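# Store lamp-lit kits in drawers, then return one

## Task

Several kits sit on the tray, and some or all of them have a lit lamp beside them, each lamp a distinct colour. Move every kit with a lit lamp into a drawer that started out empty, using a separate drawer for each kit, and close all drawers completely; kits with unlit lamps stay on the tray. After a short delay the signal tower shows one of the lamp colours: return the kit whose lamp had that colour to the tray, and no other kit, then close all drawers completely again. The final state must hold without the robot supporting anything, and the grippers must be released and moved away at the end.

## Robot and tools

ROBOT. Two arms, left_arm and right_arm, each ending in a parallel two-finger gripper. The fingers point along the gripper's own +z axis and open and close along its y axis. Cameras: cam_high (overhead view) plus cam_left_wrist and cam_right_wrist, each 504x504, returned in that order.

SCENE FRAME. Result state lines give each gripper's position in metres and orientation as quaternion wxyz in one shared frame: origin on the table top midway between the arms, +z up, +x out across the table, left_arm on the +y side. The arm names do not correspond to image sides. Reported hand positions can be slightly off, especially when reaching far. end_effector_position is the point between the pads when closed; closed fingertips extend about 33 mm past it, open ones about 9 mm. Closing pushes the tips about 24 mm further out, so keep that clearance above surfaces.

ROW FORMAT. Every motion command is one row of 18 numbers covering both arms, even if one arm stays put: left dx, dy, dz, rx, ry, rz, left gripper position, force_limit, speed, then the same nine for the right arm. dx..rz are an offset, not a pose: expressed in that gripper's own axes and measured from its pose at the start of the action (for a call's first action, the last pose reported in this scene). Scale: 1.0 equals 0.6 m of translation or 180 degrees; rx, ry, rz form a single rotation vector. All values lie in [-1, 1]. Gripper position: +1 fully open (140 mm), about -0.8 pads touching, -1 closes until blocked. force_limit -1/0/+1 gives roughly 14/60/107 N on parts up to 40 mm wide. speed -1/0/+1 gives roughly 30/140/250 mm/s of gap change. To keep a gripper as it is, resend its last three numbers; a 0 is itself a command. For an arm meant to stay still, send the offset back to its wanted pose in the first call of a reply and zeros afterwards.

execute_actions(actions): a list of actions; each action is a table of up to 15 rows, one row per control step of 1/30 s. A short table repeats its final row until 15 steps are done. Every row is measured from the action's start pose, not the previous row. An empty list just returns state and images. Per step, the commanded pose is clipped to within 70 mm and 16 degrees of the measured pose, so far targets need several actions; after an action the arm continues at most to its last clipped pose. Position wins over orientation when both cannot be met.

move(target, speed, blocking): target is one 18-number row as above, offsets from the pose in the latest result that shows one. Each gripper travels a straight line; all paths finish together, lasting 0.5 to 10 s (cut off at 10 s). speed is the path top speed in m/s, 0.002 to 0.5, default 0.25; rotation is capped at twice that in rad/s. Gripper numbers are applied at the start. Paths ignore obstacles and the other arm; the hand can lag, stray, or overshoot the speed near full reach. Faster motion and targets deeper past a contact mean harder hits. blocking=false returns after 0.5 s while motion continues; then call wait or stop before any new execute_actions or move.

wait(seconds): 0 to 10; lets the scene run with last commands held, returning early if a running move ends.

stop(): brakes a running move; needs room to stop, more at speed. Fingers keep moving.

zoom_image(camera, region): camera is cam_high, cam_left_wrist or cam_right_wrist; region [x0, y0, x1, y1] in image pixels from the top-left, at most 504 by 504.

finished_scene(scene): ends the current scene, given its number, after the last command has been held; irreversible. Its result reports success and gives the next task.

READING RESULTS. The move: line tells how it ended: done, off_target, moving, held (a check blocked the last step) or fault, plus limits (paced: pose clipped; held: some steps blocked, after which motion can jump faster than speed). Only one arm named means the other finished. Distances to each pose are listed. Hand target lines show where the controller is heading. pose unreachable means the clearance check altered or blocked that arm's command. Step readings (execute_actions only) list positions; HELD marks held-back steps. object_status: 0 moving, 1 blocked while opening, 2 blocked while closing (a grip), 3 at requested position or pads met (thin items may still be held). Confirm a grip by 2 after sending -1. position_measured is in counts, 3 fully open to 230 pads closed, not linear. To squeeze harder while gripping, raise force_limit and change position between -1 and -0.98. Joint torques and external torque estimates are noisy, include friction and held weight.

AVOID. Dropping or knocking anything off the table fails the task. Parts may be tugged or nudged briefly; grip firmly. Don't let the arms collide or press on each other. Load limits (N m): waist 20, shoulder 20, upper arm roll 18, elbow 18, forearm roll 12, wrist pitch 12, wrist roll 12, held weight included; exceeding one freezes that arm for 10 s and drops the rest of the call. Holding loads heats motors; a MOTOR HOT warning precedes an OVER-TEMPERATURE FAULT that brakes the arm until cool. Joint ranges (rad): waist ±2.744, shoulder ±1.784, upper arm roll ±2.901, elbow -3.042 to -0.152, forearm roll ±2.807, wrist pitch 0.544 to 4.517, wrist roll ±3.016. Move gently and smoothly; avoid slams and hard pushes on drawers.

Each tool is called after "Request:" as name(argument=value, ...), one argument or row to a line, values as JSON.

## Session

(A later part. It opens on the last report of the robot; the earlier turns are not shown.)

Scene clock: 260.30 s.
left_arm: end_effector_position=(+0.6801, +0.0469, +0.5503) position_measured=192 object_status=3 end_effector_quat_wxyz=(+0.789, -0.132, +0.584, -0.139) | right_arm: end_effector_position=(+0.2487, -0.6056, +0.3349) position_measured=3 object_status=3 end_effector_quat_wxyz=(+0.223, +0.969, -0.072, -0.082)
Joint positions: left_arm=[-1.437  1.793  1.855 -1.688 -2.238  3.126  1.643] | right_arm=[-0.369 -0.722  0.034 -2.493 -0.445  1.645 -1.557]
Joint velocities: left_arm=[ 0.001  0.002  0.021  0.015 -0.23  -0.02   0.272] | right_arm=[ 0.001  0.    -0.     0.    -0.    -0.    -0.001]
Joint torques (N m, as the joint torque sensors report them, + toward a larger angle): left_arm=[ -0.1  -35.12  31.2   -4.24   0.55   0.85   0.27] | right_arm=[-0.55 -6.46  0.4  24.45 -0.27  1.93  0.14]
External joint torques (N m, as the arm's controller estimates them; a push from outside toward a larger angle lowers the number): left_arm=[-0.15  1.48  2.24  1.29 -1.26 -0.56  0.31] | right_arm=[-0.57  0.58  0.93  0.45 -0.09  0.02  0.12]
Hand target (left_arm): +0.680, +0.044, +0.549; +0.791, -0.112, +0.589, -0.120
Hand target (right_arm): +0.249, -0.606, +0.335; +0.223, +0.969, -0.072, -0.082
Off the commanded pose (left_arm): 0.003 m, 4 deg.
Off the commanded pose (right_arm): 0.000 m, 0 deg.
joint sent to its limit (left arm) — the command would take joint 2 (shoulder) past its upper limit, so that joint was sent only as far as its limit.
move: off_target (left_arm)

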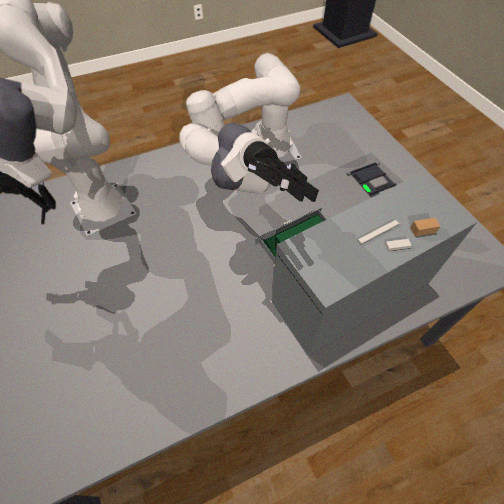

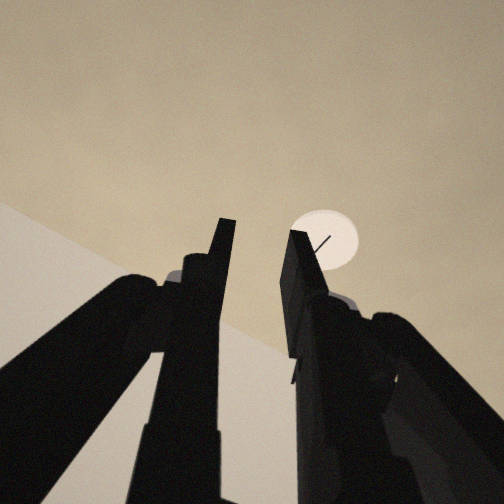

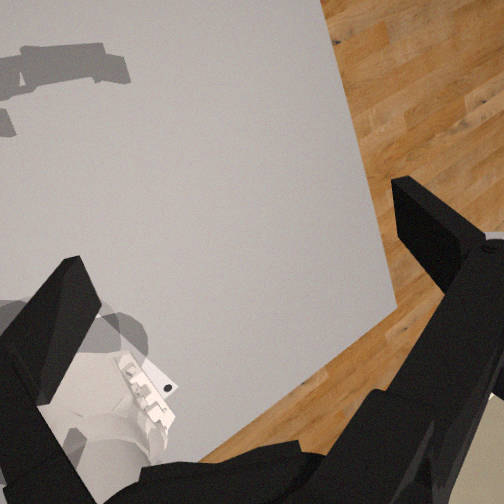

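Request:
move(
  target=[0,0,-0.05,0,0,0.8,-0.5,0,0,0,0,0,0,0,0,1,0,0],
  speed=0.4,
)

Request:
move(
  target=[0,0,0,0,0,0.45,-0.5,0,0,0,0,0,0,0,0,1,0,0],
  speed=0.3,
)

Scene clock: 267.87 s.
left_arm: end_effector_position=(+0.6500, +0.0460, +0.5442) position_measured=192 object_status=3 end_effector_quat_wxyz=(+0.379, +0.510, +0.311, +0.707) | right_arm: end_effector_position=(+0.2487, -0.6056, +0.3349) position_measured=3 object_status=3 end_effector_quat_wxyz=(+0.223, +0.969, -0.072, -0.082)
Joint positions: left_arm=[-1.613  1.413  1.617 -2.055 -0.763  3.551  2.993] | right_arm=[-0.369 -0.722  0.034 -2.493 -0.445  1.645 -1.557]
Joint velocities: left_arm=[-0.001 -0.001  0.    -0.002  0.012  0.013  0.001] | right_arm=[ 0.001  0.    -0.    -0.     0.001  0.    -0.001]
Joint torques (N m, as the joint torque sensors report them, + toward a larger angle): left_arm=[ -1.54 -29.67  29.13   2.28  -0.2    1.33   0.36] | right_arm=[-0.38 -6.34  0.48 24.31 -0.28  1.92  0.11]
External joint torques (N m, as the arm's controller estimates them; a push from outside toward a larger angle lowers the number): left_arm=[-1.54  0.05 -1.39 -1.57  1.04  0.21  0.3 ] | right_arm=[-0.39  0.7   1.03  0.27 -0.1  -0.01  0.09]
Hand target (left_arm): +0.649, +0.044, +0.543; +0.378, +0.512, +0.307, +0.708
Hand target (right_arm): +0.249, -0.606, +0.335; +0.223, +0.969, -0.072, -0.082
Off the commanded pose (left_arm): 0.003 m, 1 deg.
Off the commanded pose (right_arm): 0.000 m, 0 deg.
move: done

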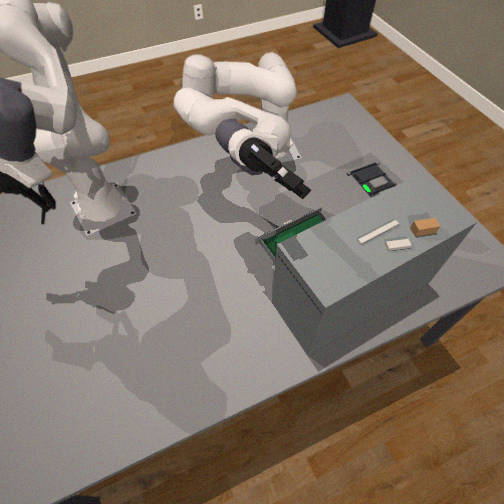

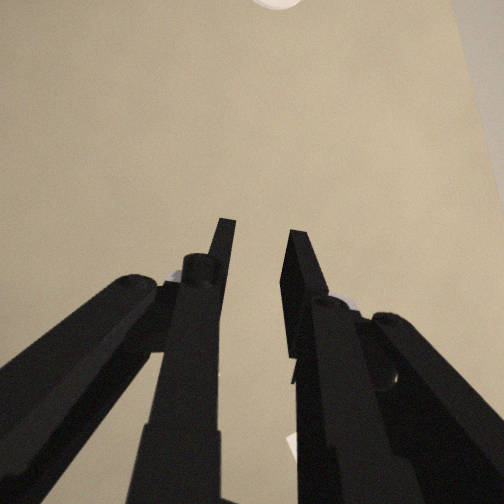

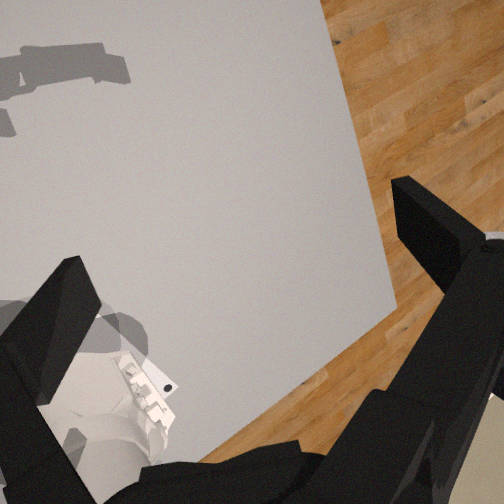

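Scene clock: 270.77 s.
left_arm: end_effector_position=(+0.6501, +0.0542, +0.5456) position_measured=192 object_status=3 end_effector_quat_wxyz=(-0.175, +0.586, -0.087, +0.786) | right_arm: end_effector_position=(+0.2487, -0.6056, +0.3349) position_measured=3 object_status=3 end_effector_quat_wxyz=(+0.223, +0.969, -0.072, -0.082)
Joint positions: left_arm=[-1.55   1.736  2.007 -2.12   0.462  3.499  3.002] | right_arm=[-0.369 -0.722  0.034 -2.493 -0.445  1.645 -1.557]
Joint velocities: left_arm=[ 0.001  0.    -0.001  0.001  0.016  0.001  0.001] | right_arm=[ 0.    -0.001  0.     0.001 -0.001 -0.001 -0.   ]
Joint torques (N m, as the joint torque sensors report them, + toward a larger angle): left_arm=[  1.84 -31.09  30.11  -0.08  -1.8   -1.51   0.29] | right_arm=[-0.34 -6.28  0.65 24.29 -0.28  1.95  0.09]
External joint torques (N m, as the arm's controller estimates them; a push from outside toward a larger angle lowers the number): left_arm=[1.73 1.02 1.64 2.22 1.14 0.36 0.28] | right_arm=[-0.35  0.88  1.19  0.2  -0.1   0.02  0.07]
Hand target (left_arm): +0.651, +0.054, +0.545; -0.179, +0.586, -0.091, +0.785
Hand target (right_arm): +0.249, -0.606, +0.335; +0.223, +0.969, -0.072, -0.082
Off the commanded pose (left_arm): 0.008 m, 1 deg.
Off the commanded pose (right_arm): 0.000 m, 0 deg.
joint sent to its limit (left arm) — the command would take joint 7 (wrist roll) past its upper limit, so that joint was sent only as far as its limit.
move: off_target (left_arm)

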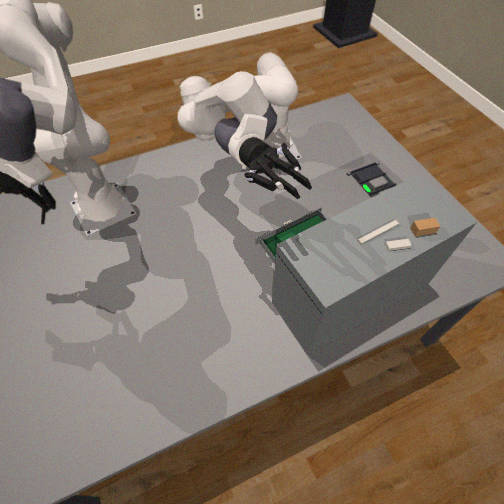

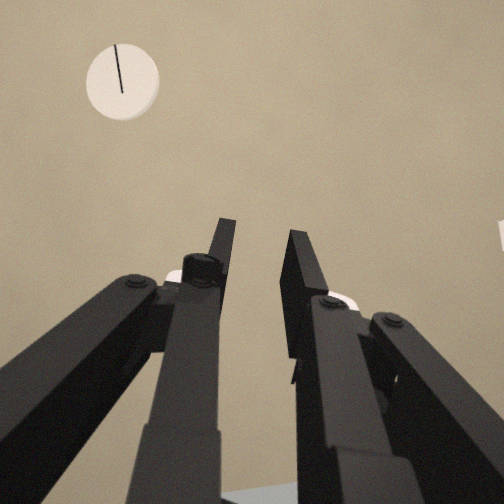

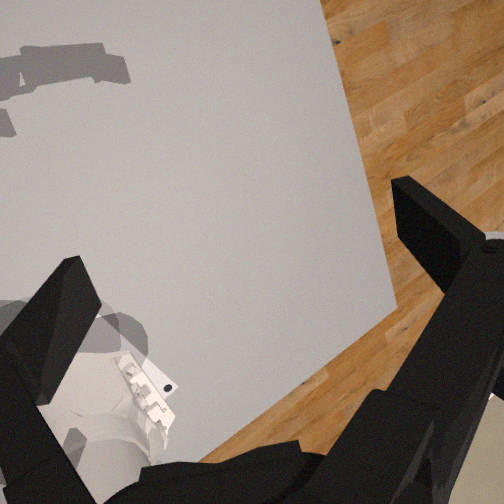

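Request:
move(
  target=[-0.06,-0.31,-0.17,0.33,0.05,0,-0.5,0,0,0,0,0,0,0,0,1,0,0],
  speed=0.25,
)

Scene clock: 277.70 s.
left_arm: end_effector_position=(+0.5279, +0.2283, +0.5512) position_measured=192 object_status=3 end_effector_quat_wxyz=(-0.433, +0.357, +0.297, +0.772) | right_arm: end_effector_position=(+0.2487, -0.6056, +0.3349) position_measured=3 object_status=3 end_effector_quat_wxyz=(+0.223, +0.969, -0.072, -0.082)
Joint positions: left_arm=[-1.608  1.793  1.786 -1.915  0.405  2.129  2.916] | right_arm=[-0.369 -0.722  0.034 -2.493 -0.445  1.645 -1.557]
Joint velocities: left_arm=[-0.001  0.001 -0.001  0.002  0.    -0.012 -0.   ] | right_arm=[-0.003 -0.     0.     0.001 -0.     0.001 -0.   ]
Joint torques (N m, as the joint torque sensors report them, + toward a larger angle): left_arm=[  2.56 -32.09  30.24  -2.34  -0.77  -1.99  -0.03] | right_arm=[-0.42 -6.44  0.39 24.45 -0.27  1.93  0.11]
External joint torques (N m, as the arm's controller estimates them; a push from outside toward a larger angle lowers the number): left_arm=[ 2.79  0.22 -0.52  2.35 -0.94 -0.54 -0.06] | right_arm=[-0.4   0.72  0.95  0.35 -0.08  0.    0.09]
Hand target (left_arm): +0.528, +0.229, +0.550; -0.433, +0.356, +0.300, +0.772
Hand target (right_arm): +0.249, -0.606, +0.335; +0.223, +0.969, -0.072, -0.082
Off the commanded pose (left_arm): 0.006 m, 1 deg.
Off the commanded pose (right_arm): 0.000 m, 0 deg.
move: off_target (left_arm)

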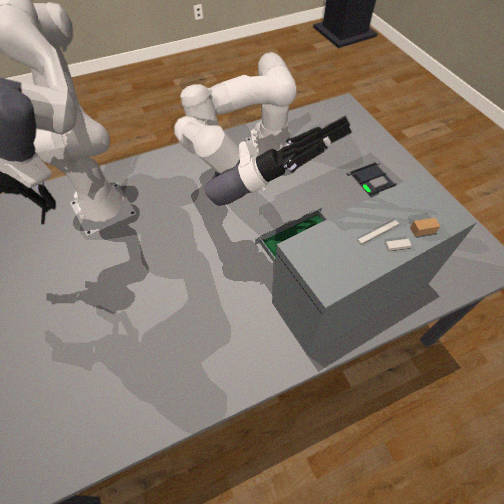

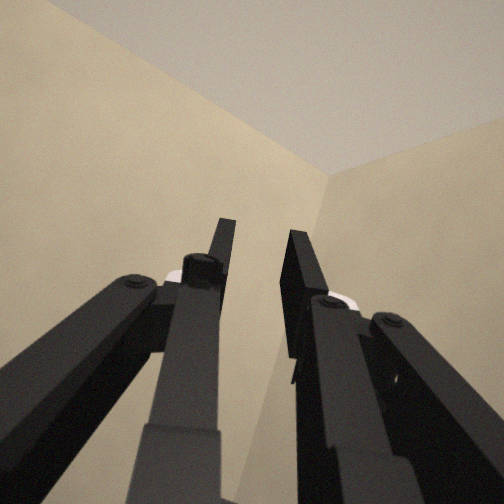

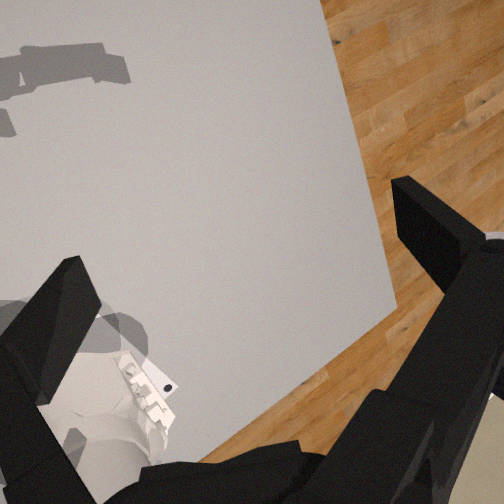

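Request:
move(
  target=[-0.08,-0.03,-0.17,0.065,-0.34,0,-0.5,0,0,0,0,0,0,0,0,1,0,0],
  speed=0.25,
)

Request:
move(
  target=[-0.1,0,-0.1,0.065,-0.34,0,-0.5,0,0,0,0,0,0,0,0,1,0,0],
  speed=0.25,
)

Scene clock: 283.20 s.
left_arm: end_effector_position=(+0.4968, +0.1798, +0.4615) position_measured=192 object_status=3 end_effector_quat_wxyz=(-0.251, +0.653, +0.550, +0.457) | right_arm: end_effector_position=(+0.2487, -0.6056, +0.3349) position_measured=3 object_status=3 end_effector_quat_wxyz=(+0.223, +0.969, -0.072, -0.082)
Joint positions: left_arm=[-1.694  0.86   1.568 -1.529  0.233  1.628  3.002] | right_arm=[-0.369 -0.722  0.034 -2.493 -0.445  1.645 -1.557]
Joint velocities: left_arm=[ 0.001 -0.006 -0.003  0.002  0.001 -0.009  0.001] | right_arm=[ 0.     0.    -0.001 -0.    -0.    -0.001 -0.001]
Joint torques (N m, as the joint torque sensors report them, + toward a larger angle): left_arm=[  1.01 -28.74  22.72  16.26   1.31   0.67   0.13] | right_arm=[-0.55 -6.36  0.61 24.26 -0.31  1.89  0.12]
External joint torques (N m, as the arm's controller estimates them; a push from outside toward a larger angle lowers the number): left_arm=[ 0.89  0.33 -1.12  0.9  -1.13 -0.57  0.09] | right_arm=[-0.52  0.76  1.2   0.23 -0.12 -0.02  0.1 ]
Hand target (left_arm): +0.496, +0.180, +0.460; -0.251, +0.654, +0.551, +0.454
Hand target (right_arm): +0.249, -0.606, +0.335; +0.223, +0.969, -0.072, -0.082
Off the commanded pose (left_arm): 0.010 m, 1 deg.
Off the commanded pose (right_arm): 0.000 m, 0 deg.
move: off_target (left_arm)

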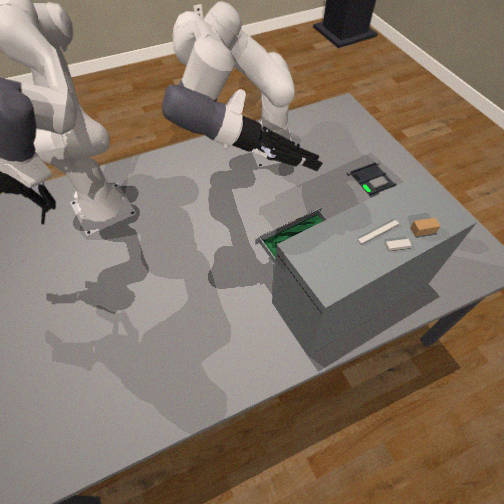

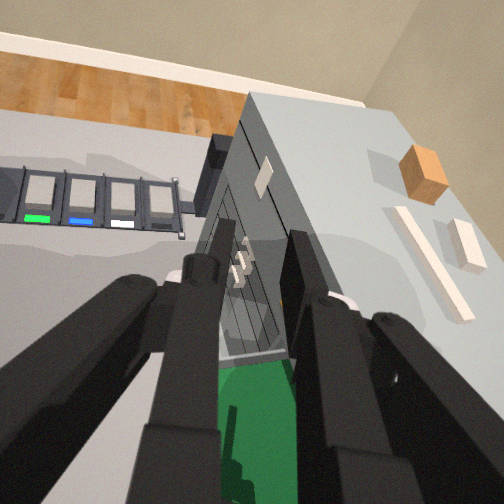

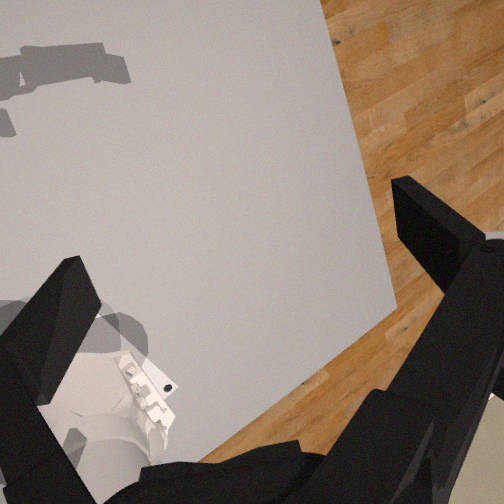

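Scene clock: 286.00 s.
left_arm: end_effector_position=(+0.4790, +0.1053, +0.4341) position_measured=192 object_status=3 end_effector_quat_wxyz=(-0.004, +0.765, +0.644, +0.005) | right_arm: end_effector_position=(+0.2487, -0.6056, +0.3349) position_measured=3 object_status=3 end_effector_quat_wxyz=(+0.223, +0.969, -0.072, -0.082)
Joint positions: left_arm=[-1.167  0.287  1.04  -1.29  -0.237  1.442  3.002] | right_arm=[-0.369 -0.722  0.034 -2.493 -0.445  1.645 -1.557]
Joint velocities: left_arm=[ 0.01  -0.001 -0.01   0.003  0.     0.    -0.   ] | right_arm=[ 0.     0.001  0.001  0.    -0.001  0.    -0.001]
Joint torques (N m, as the joint torque sensors report them, + toward a larger angle): left_arm=[  2.1  -26.33   5.7   23.55  -0.35   1.95   0.31] | right_arm=[-0.53 -6.27  0.57 24.39 -0.3   1.91  0.09]
External joint torques (N m, as the arm's controller estimates them; a push from outside toward a larger angle lowers the number): left_arm=[ 2.1   0.09 -1.51  1.58 -1.28 -0.48  0.31] | right_arm=[-0.49  0.8   1.17  0.38 -0.11  0.    0.07]
Hand target (left_arm): +0.478, +0.104, +0.435; -0.002, +0.766, +0.643, +0.002
Hand target (right_arm): +0.249, -0.606, +0.335; +0.223, +0.969, -0.072, -0.082
Off the commanded pose (left_arm): 0.005 m, 1 deg.
Off the commanded pose (right_arm): 0.000 m, 0 deg.
joint sent to its limit (left arm) — the command would take joint 7 (wrist roll) past its upper limit, so that joint was sent only as far as its limit.
move: off_target (left_arm)

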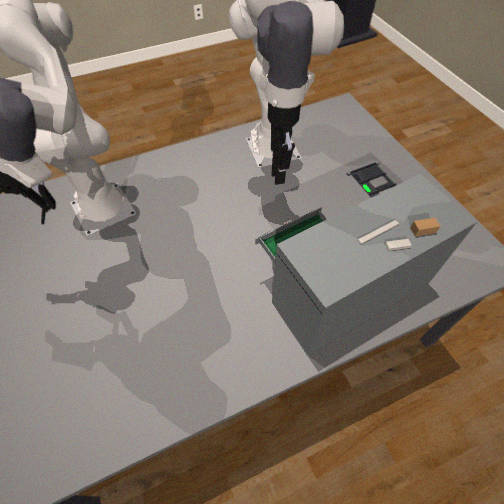

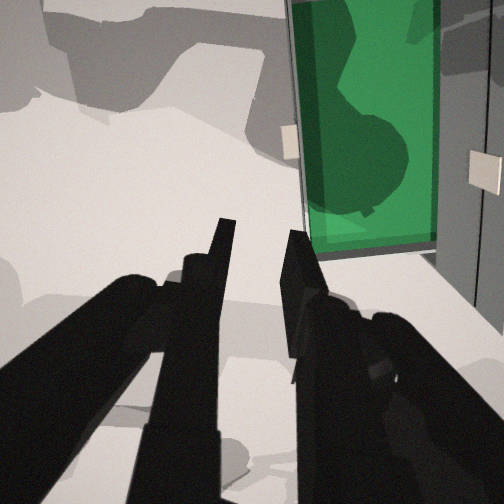

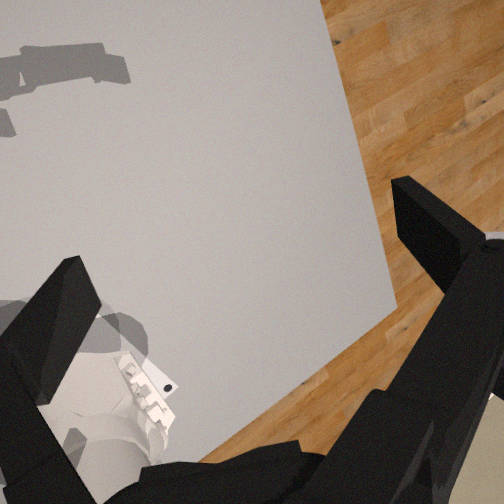

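Request:
move(
  target=[0.05,-0.1,0.14,0,0,-0.8,-0.5,0,0,0,0,0,0,0,0,1,0,0],
  speed=0.5,
)

Request:
move(
  target=[0,0,0.05,0,0,-0.77,0.1,0,0,0,0,0,0,0,0,1,0,0],
  speed=0.5,
)

Scene clock: 292.37 s.
left_arm: end_effector_position=(+0.4227, +0.1450, +0.3445) position_measured=192 object_status=3 end_effector_quat_wxyz=(-0.004, -0.371, +0.929, +0.012) | right_arm: end_effector_position=(+0.2487, -0.6056, +0.3349) position_measured=3 object_status=3 end_effector_quat_wxyz=(+0.223, +0.969, -0.072, -0.082)
Joint positions: left_arm=[-1.587  1.073  2.008 -1.764 -0.951  1.284  1.058] | right_arm=[-0.369 -0.722  0.034 -2.493 -0.445  1.645 -1.557]
Joint velocities: left_arm=[ 0.001 -0.001  0.    -0.    -0.002  0.001 -0.03 ] | right_arm=[-0.     0.    -0.    -0.    -0.     0.001  0.   ]
Joint torques (N m, as the joint torque sensors report them, + toward a larger angle): left_arm=[  0.99 -23.51  25.49  13.14  -0.12   1.95  -0.1 ] | right_arm=[-0.34 -6.62  0.43 24.39 -0.27  1.93  0.1 ]
External joint torques (N m, as the arm's controller estimates them; a push from outside toward a larger angle lowers the number): left_arm=[ 0.92  0.6   0.33  1.81 -0.96 -0.47 -0.1 ] | right_arm=[-0.31  0.46  1.02  0.34 -0.08  0.01  0.08]
Hand target (left_arm): +0.423, +0.144, +0.345; -0.004, -0.377, +0.926, +0.011
Hand target (right_arm): +0.249, -0.606, +0.335; +0.223, +0.969, -0.072, -0.082
Off the commanded pose (left_arm): 0.006 m, 1 deg.
Off the commanded pose (right_arm): 0.000 m, 0 deg.
move: off_target (left_arm); limits=paced

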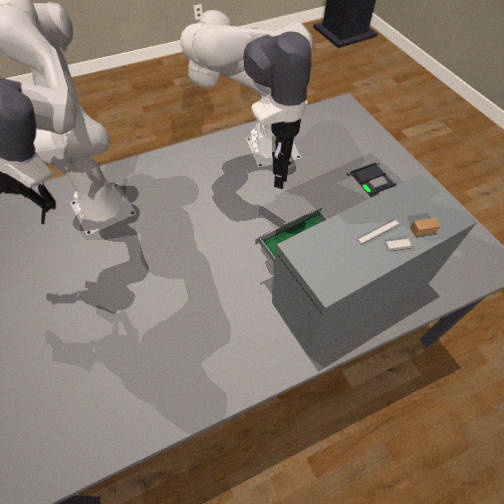

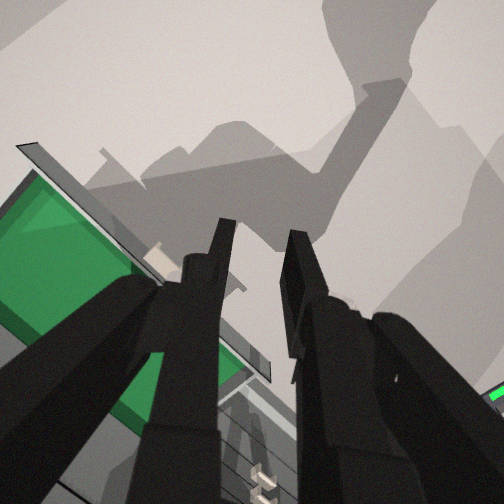

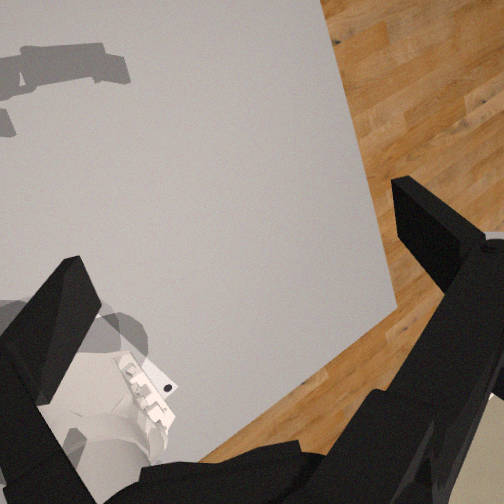

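Scene clock: 296.37 s.
left_arm: end_effector_position=(+0.4221, +0.1481, +0.3102) position_measured=117 object_status=3 end_effector_quat_wxyz=(-0.009, +1.000, +0.019, -0.014) | right_arm: end_effector_position=(+0.2487, -0.6056, +0.3349) position_measured=3 object_status=3 end_effector_quat_wxyz=(+0.223, +0.969, -0.072, -0.082)
Joint positions: left_arm=[-1.325  1.556  2.234 -1.799 -1.345  0.914 -1.18 ] | right_arm=[-0.369 -0.722  0.034 -2.493 -0.445  1.645 -1.557]
Joint velocities: left_arm=[-0.001  0.002  0.001  0.001 -0.001 -0.    -0.031] | right_arm=[ 0.001  0.    -0.     0.001 -0.    -0.001  0.001]
Joint torques (N m, as the joint torque sensors report them, + toward a larger angle): left_arm=[  0.8  -32.75  25.67   2.66   0.1    2.3   -0.07] | right_arm=[-0.45 -6.47  0.39 24.5  -0.28  1.91  0.14]
External joint torques (N m, as the arm's controller estimates them; a push from outside toward a larger angle lowers the number): left_arm=[ 0.97  0.54  0.4   1.73 -0.66 -0.18 -0.07] | right_arm=[-0.47  0.66  0.92  0.41 -0.1  -0.01  0.12]
Hand target (left_arm): +0.422, +0.147, +0.310; -0.008, +1.000, +0.024, -0.014
Hand target (right_arm): +0.249, -0.606, +0.335; +0.223, +0.969, -0.072, -0.082
Off the commanded pose (left_arm): 0.005 m, 1 deg.
Off the commanded pose (right_arm): 0.000 m, 0 deg.
move: off_target (left_arm); limits=paced

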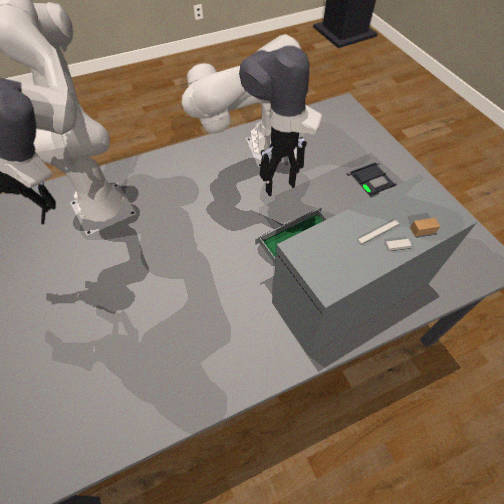

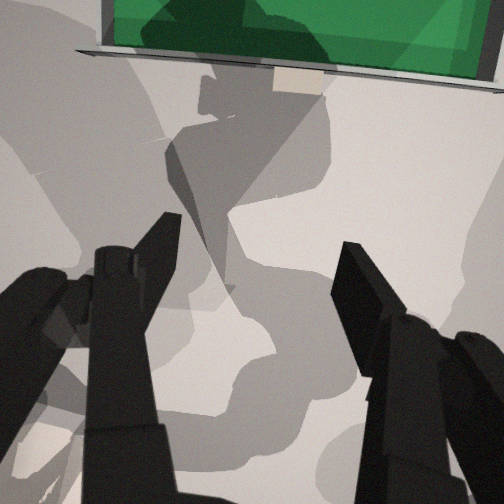

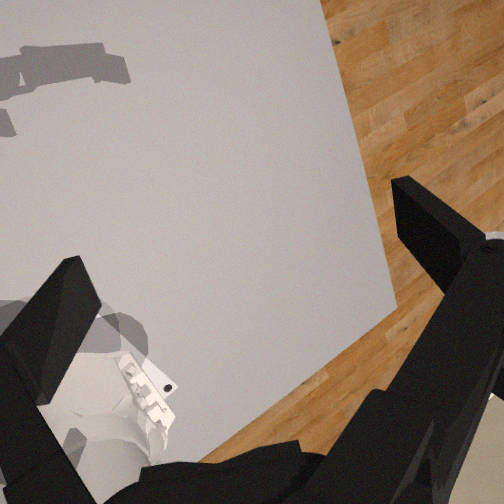

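Request:
move(
  target=[0.06,-0.75,0.08,0,0,0,0.1,0,0,0,0,0,0,0,0,1,0,0],
  speed=0.15,
)

Scene clock: 302.07 s.
left_arm: end_effector_position=(+0.4452, +0.5937, +0.2597) position_measured=117 object_status=3 end_effector_quat_wxyz=(+0.004, +1.000, +0.022, -0.020) | right_arm: end_effector_position=(+0.2487, -0.6056, +0.3349) position_measured=3 object_status=3 end_effector_quat_wxyz=(+0.223, +0.969, -0.072, -0.082)
Joint positions: left_arm=[-0.611  1.372  1.987 -1.831 -1.22   1.209 -0.422] | right_arm=[-0.369 -0.722  0.034 -2.493 -0.445  1.645 -1.557]
Joint velocities: left_arm=[ 0.001 -0.003 -0.     0.     0.     0.007  0.026] | right_arm=[-0.     0.001  0.001  0.001 -0.     0.001  0.001]
Joint torques (N m, as the joint torque sensors report them, + toward a larger angle): left_arm=[  1.39 -30.59  27.48   7.25  -0.28   2.76   0.41] | right_arm=[-0.42 -6.46  0.29 24.19 -0.3   1.94  0.1 ]
External joint torques (N m, as the arm's controller estimates them; a push from outside toward a larger angle lowers the number): left_arm=[ 1.29 -0.66 -0.95  2.03 -1.16  0.3   0.41] | right_arm=[-0.48  0.64  0.76  0.09 -0.12  0.01  0.08]
Hand target (left_arm): +0.447, +0.594, +0.260; +0.004, +1.000, +0.015, -0.017
Hand target (right_arm): +0.249, -0.606, +0.335; +0.223, +0.969, -0.072, -0.082
Off the commanded pose (left_arm): 0.013 m, 2 deg.
Off the commanded pose (right_arm): 0.000 m, 0 deg.
move: off_target (left_arm)

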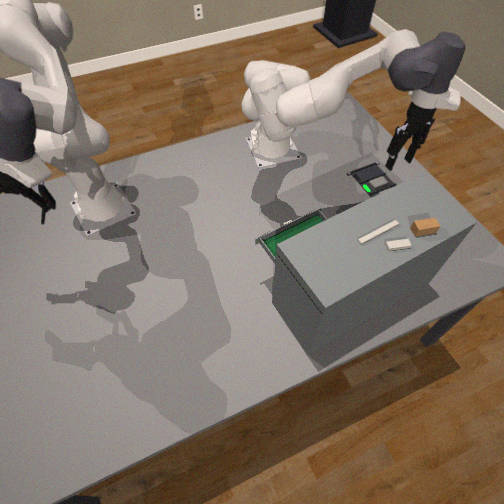

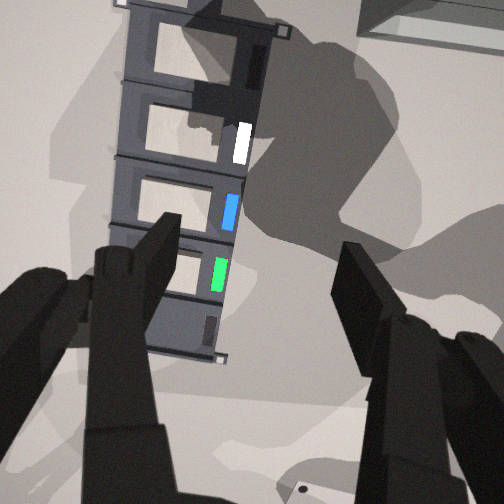

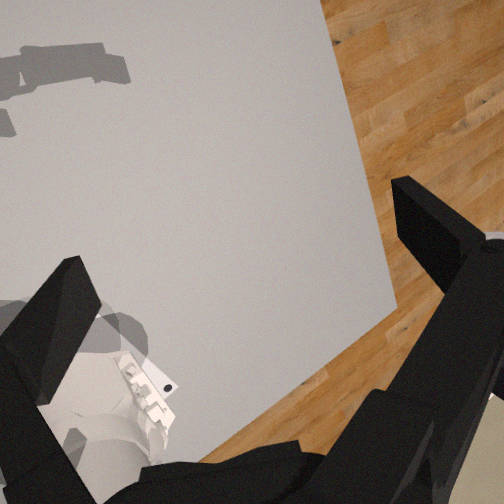

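Request:
move(
  target=[0.03,-0.19,-0.1,0,0,0,0.1,0,0,0,0,0,0,0,0,1,0,0],
  speed=0.04,
)

Scene clock: 308.47 s.
left_arm: end_effector_position=(+0.4602, +0.7087, +0.3178) position_measured=117 object_status=3 end_effector_quat_wxyz=(+0.005, +1.000, +0.020, -0.018) | right_arm: end_effector_position=(+0.2487, -0.6056, +0.3349) position_measured=3 object_status=3 end_effector_quat_wxyz=(+0.223, +0.969, -0.072, -0.082)
Joint positions: left_arm=[-0.234  1.214  1.927 -1.431 -1.209  1.167 -0.406] | right_arm=[-0.369 -0.722  0.034 -2.493 -0.445  1.645 -1.557]
Joint velocities: left_arm=[-0.     0.001 -0.003  0.011  0.001 -0.008 -0.004] | right_arm=[ 0.001 -0.     0.001  0.001  0.001  0.    -0.   ]
Joint torques (N m, as the joint torque sensors report them, + toward a larger angle): left_arm=[  2.37 -36.32  25.54   6.09   0.8    2.11  -0.06] | right_arm=[-0.68 -6.35  0.5  24.49 -0.28  1.92  0.12]
External joint torques (N m, as the arm's controller estimates them; a push from outside toward a larger angle lowers the number): left_arm=[ 2.52 -0.27 -1.05  0.82 -0.04 -0.33 -0.06] | right_arm=[-0.7   0.83  1.02  0.41 -0.1  -0.01  0.1 ]
Hand target (left_arm): +0.460, +0.708, +0.317; +0.007, +1.000, +0.022, -0.019
Hand target (right_arm): +0.249, -0.606, +0.335; +0.223, +0.969, -0.072, -0.082
Off the commanded pose (left_arm): 0.000 m, 0 deg.
Off the commanded pose (right_arm): 0.000 m, 0 deg.
move: done

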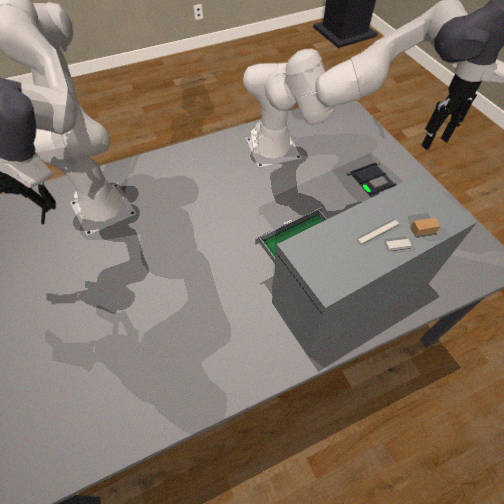

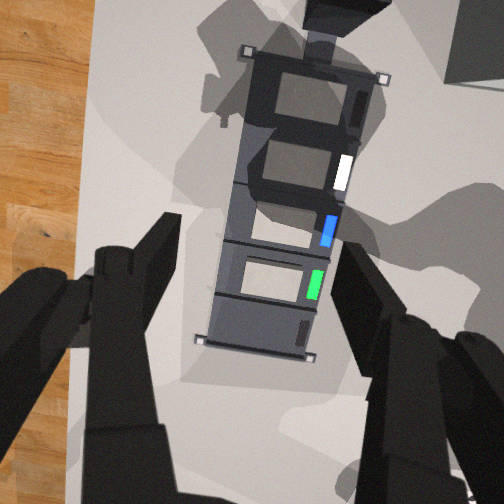

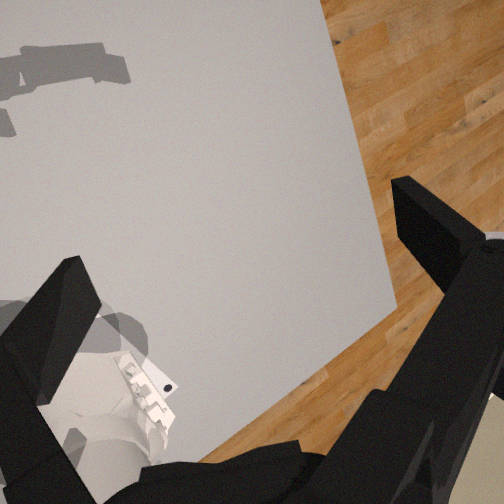

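Request:
move(
  target=[0,0.065,0.3,0,0,0,0.1,0,0,0,0,0,0,0,0,1,0,0],
  speed=0.1,
)

Scene clock: 314.83 s.
left_arm: end_effector_position=(+0.4574, +0.6690, +0.1381) position_measured=117 object_status=3 end_effector_quat_wxyz=(+0.006, +1.000, +0.022, -0.021) | right_arm: end_effector_position=(+0.2487, -0.6056, +0.3349) position_measured=3 object_status=3 end_effector_quat_wxyz=(+0.223, +0.969, -0.072, -0.082)
Joint positions: left_arm=[-0.465  1.472  1.776 -1.829 -1.385  1.374 -0.355] | right_arm=[-0.369 -0.722  0.034 -2.493 -0.445  1.645 -1.557]
Joint velocities: left_arm=[ 0.    -0.001  0.001  0.    -0.004  0.012  0.002] | right_arm=[ 0.001 -0.001  0.001 -0.     0.     0.     0.001]
Joint torques (N m, as the joint torque sensors report them, + toward a larger angle): left_arm=[ -0.9  -29.89  29.89   2.01  -0.38   2.89   0.28] | right_arm=[-0.41 -6.41  0.52 24.34 -0.27  1.91  0.14]
External joint torques (N m, as the arm's controller estimates them; a push from outside toward a larger angle lowers the number): left_arm=[-0.81  2.53 -1.08 -0.7  -1.27  0.44  0.28] | right_arm=[-0.44  0.73  1.05  0.26 -0.09 -0.02  0.12]
Hand target (left_arm): +0.459, +0.669, +0.137; +0.005, +1.000, +0.019, -0.019
Hand target (right_arm): +0.249, -0.606, +0.335; +0.223, +0.969, -0.072, -0.082
Off the commanded pose (left_arm): 0.002 m, 0 deg.
Off the commanded pose (right_arm): 0.000 m, 0 deg.
move: done

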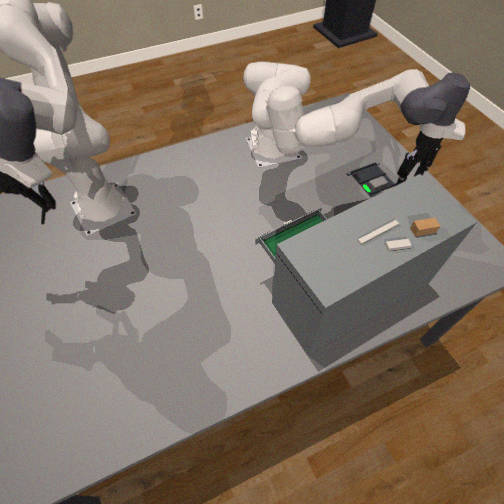

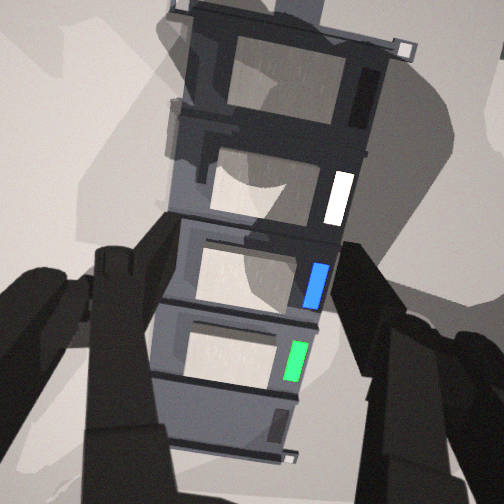

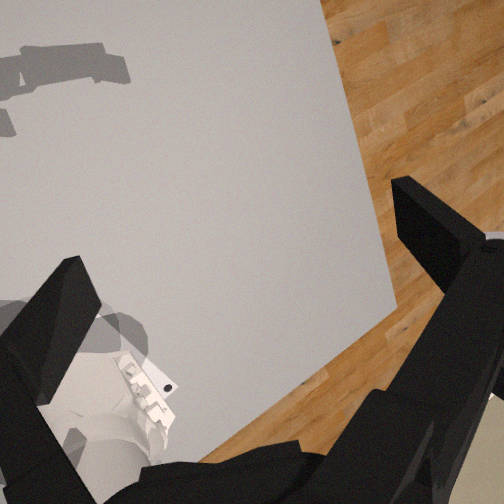

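Request:
move(
  target=[0.01,0,0.088,0,0.013,0,0.1,0,0,0,0,0,0,0,0,1,0,0],
  speed=0.06,
)

Scene clock: 317.57 s.
left_arm: end_effector_position=(+0.4613, +0.6687, +0.0855) position_measured=117 object_status=3 end_effector_quat_wxyz=(+0.008, +1.000, +0.024, -0.003) | right_arm: end_effector_position=(+0.2487, -0.6056, +0.3349) position_measured=3 object_status=3 end_effector_quat_wxyz=(+0.223, +0.969, -0.072, -0.082)
Joint positions: left_arm=[-0.494  1.522  1.696 -1.896 -1.484  1.451 -0.343] | right_arm=[-0.369 -0.722  0.034 -2.493 -0.445  1.645 -1.557]
Joint velocities: left_arm=[-0.001  0.    -0.001  0.001 -0.003  0.009  0.005] | right_arm=[-0.    -0.001  0.001  0.001 -0.001 -0.     0.   ]
Joint torques (N m, as the joint torque sensors report them, + toward a larger angle): left_arm=[ -1.36 -29.87  30.56   0.32  -0.54   2.85   0.32] | right_arm=[-0.45 -6.53  0.63 24.52 -0.29  1.91  0.13]
External joint torques (N m, as the arm's controller estimates them; a push from outside toward a larger angle lowers the number): left_arm=[-1.22  1.54 -0.73 -1.31 -1.33  0.39  0.31] | right_arm=[-0.46  0.55  1.16  0.48 -0.1  -0.01  0.11]
Hand target (left_arm): +0.463, +0.669, +0.085; +0.007, +1.000, +0.021, -0.000
Hand target (right_arm): +0.249, -0.606, +0.335; +0.223, +0.969, -0.072, -0.082
Off the commanded pose (left_arm): 0.000 m, 0 deg.
Off the commanded pose (right_arm): 0.000 m, 0 deg.
move: done

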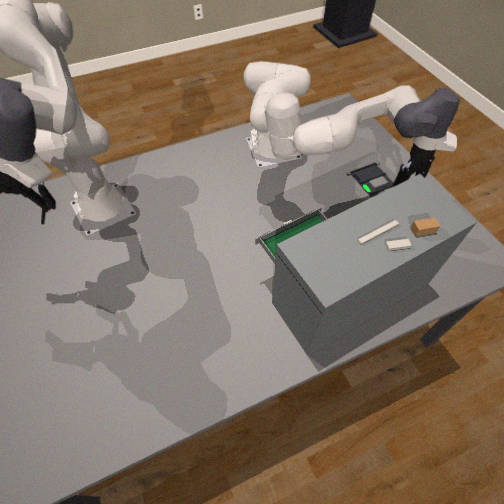

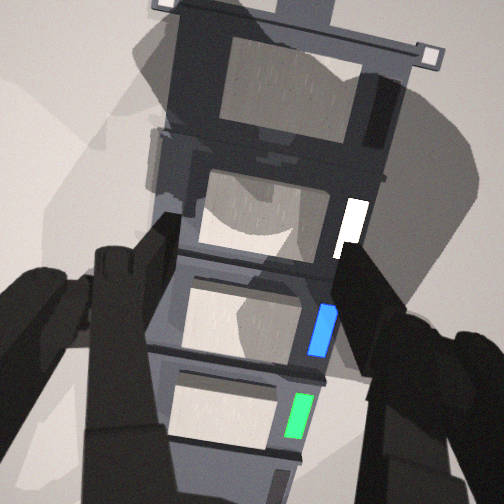

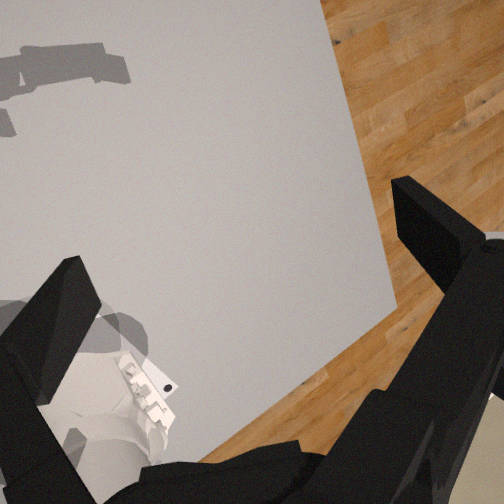

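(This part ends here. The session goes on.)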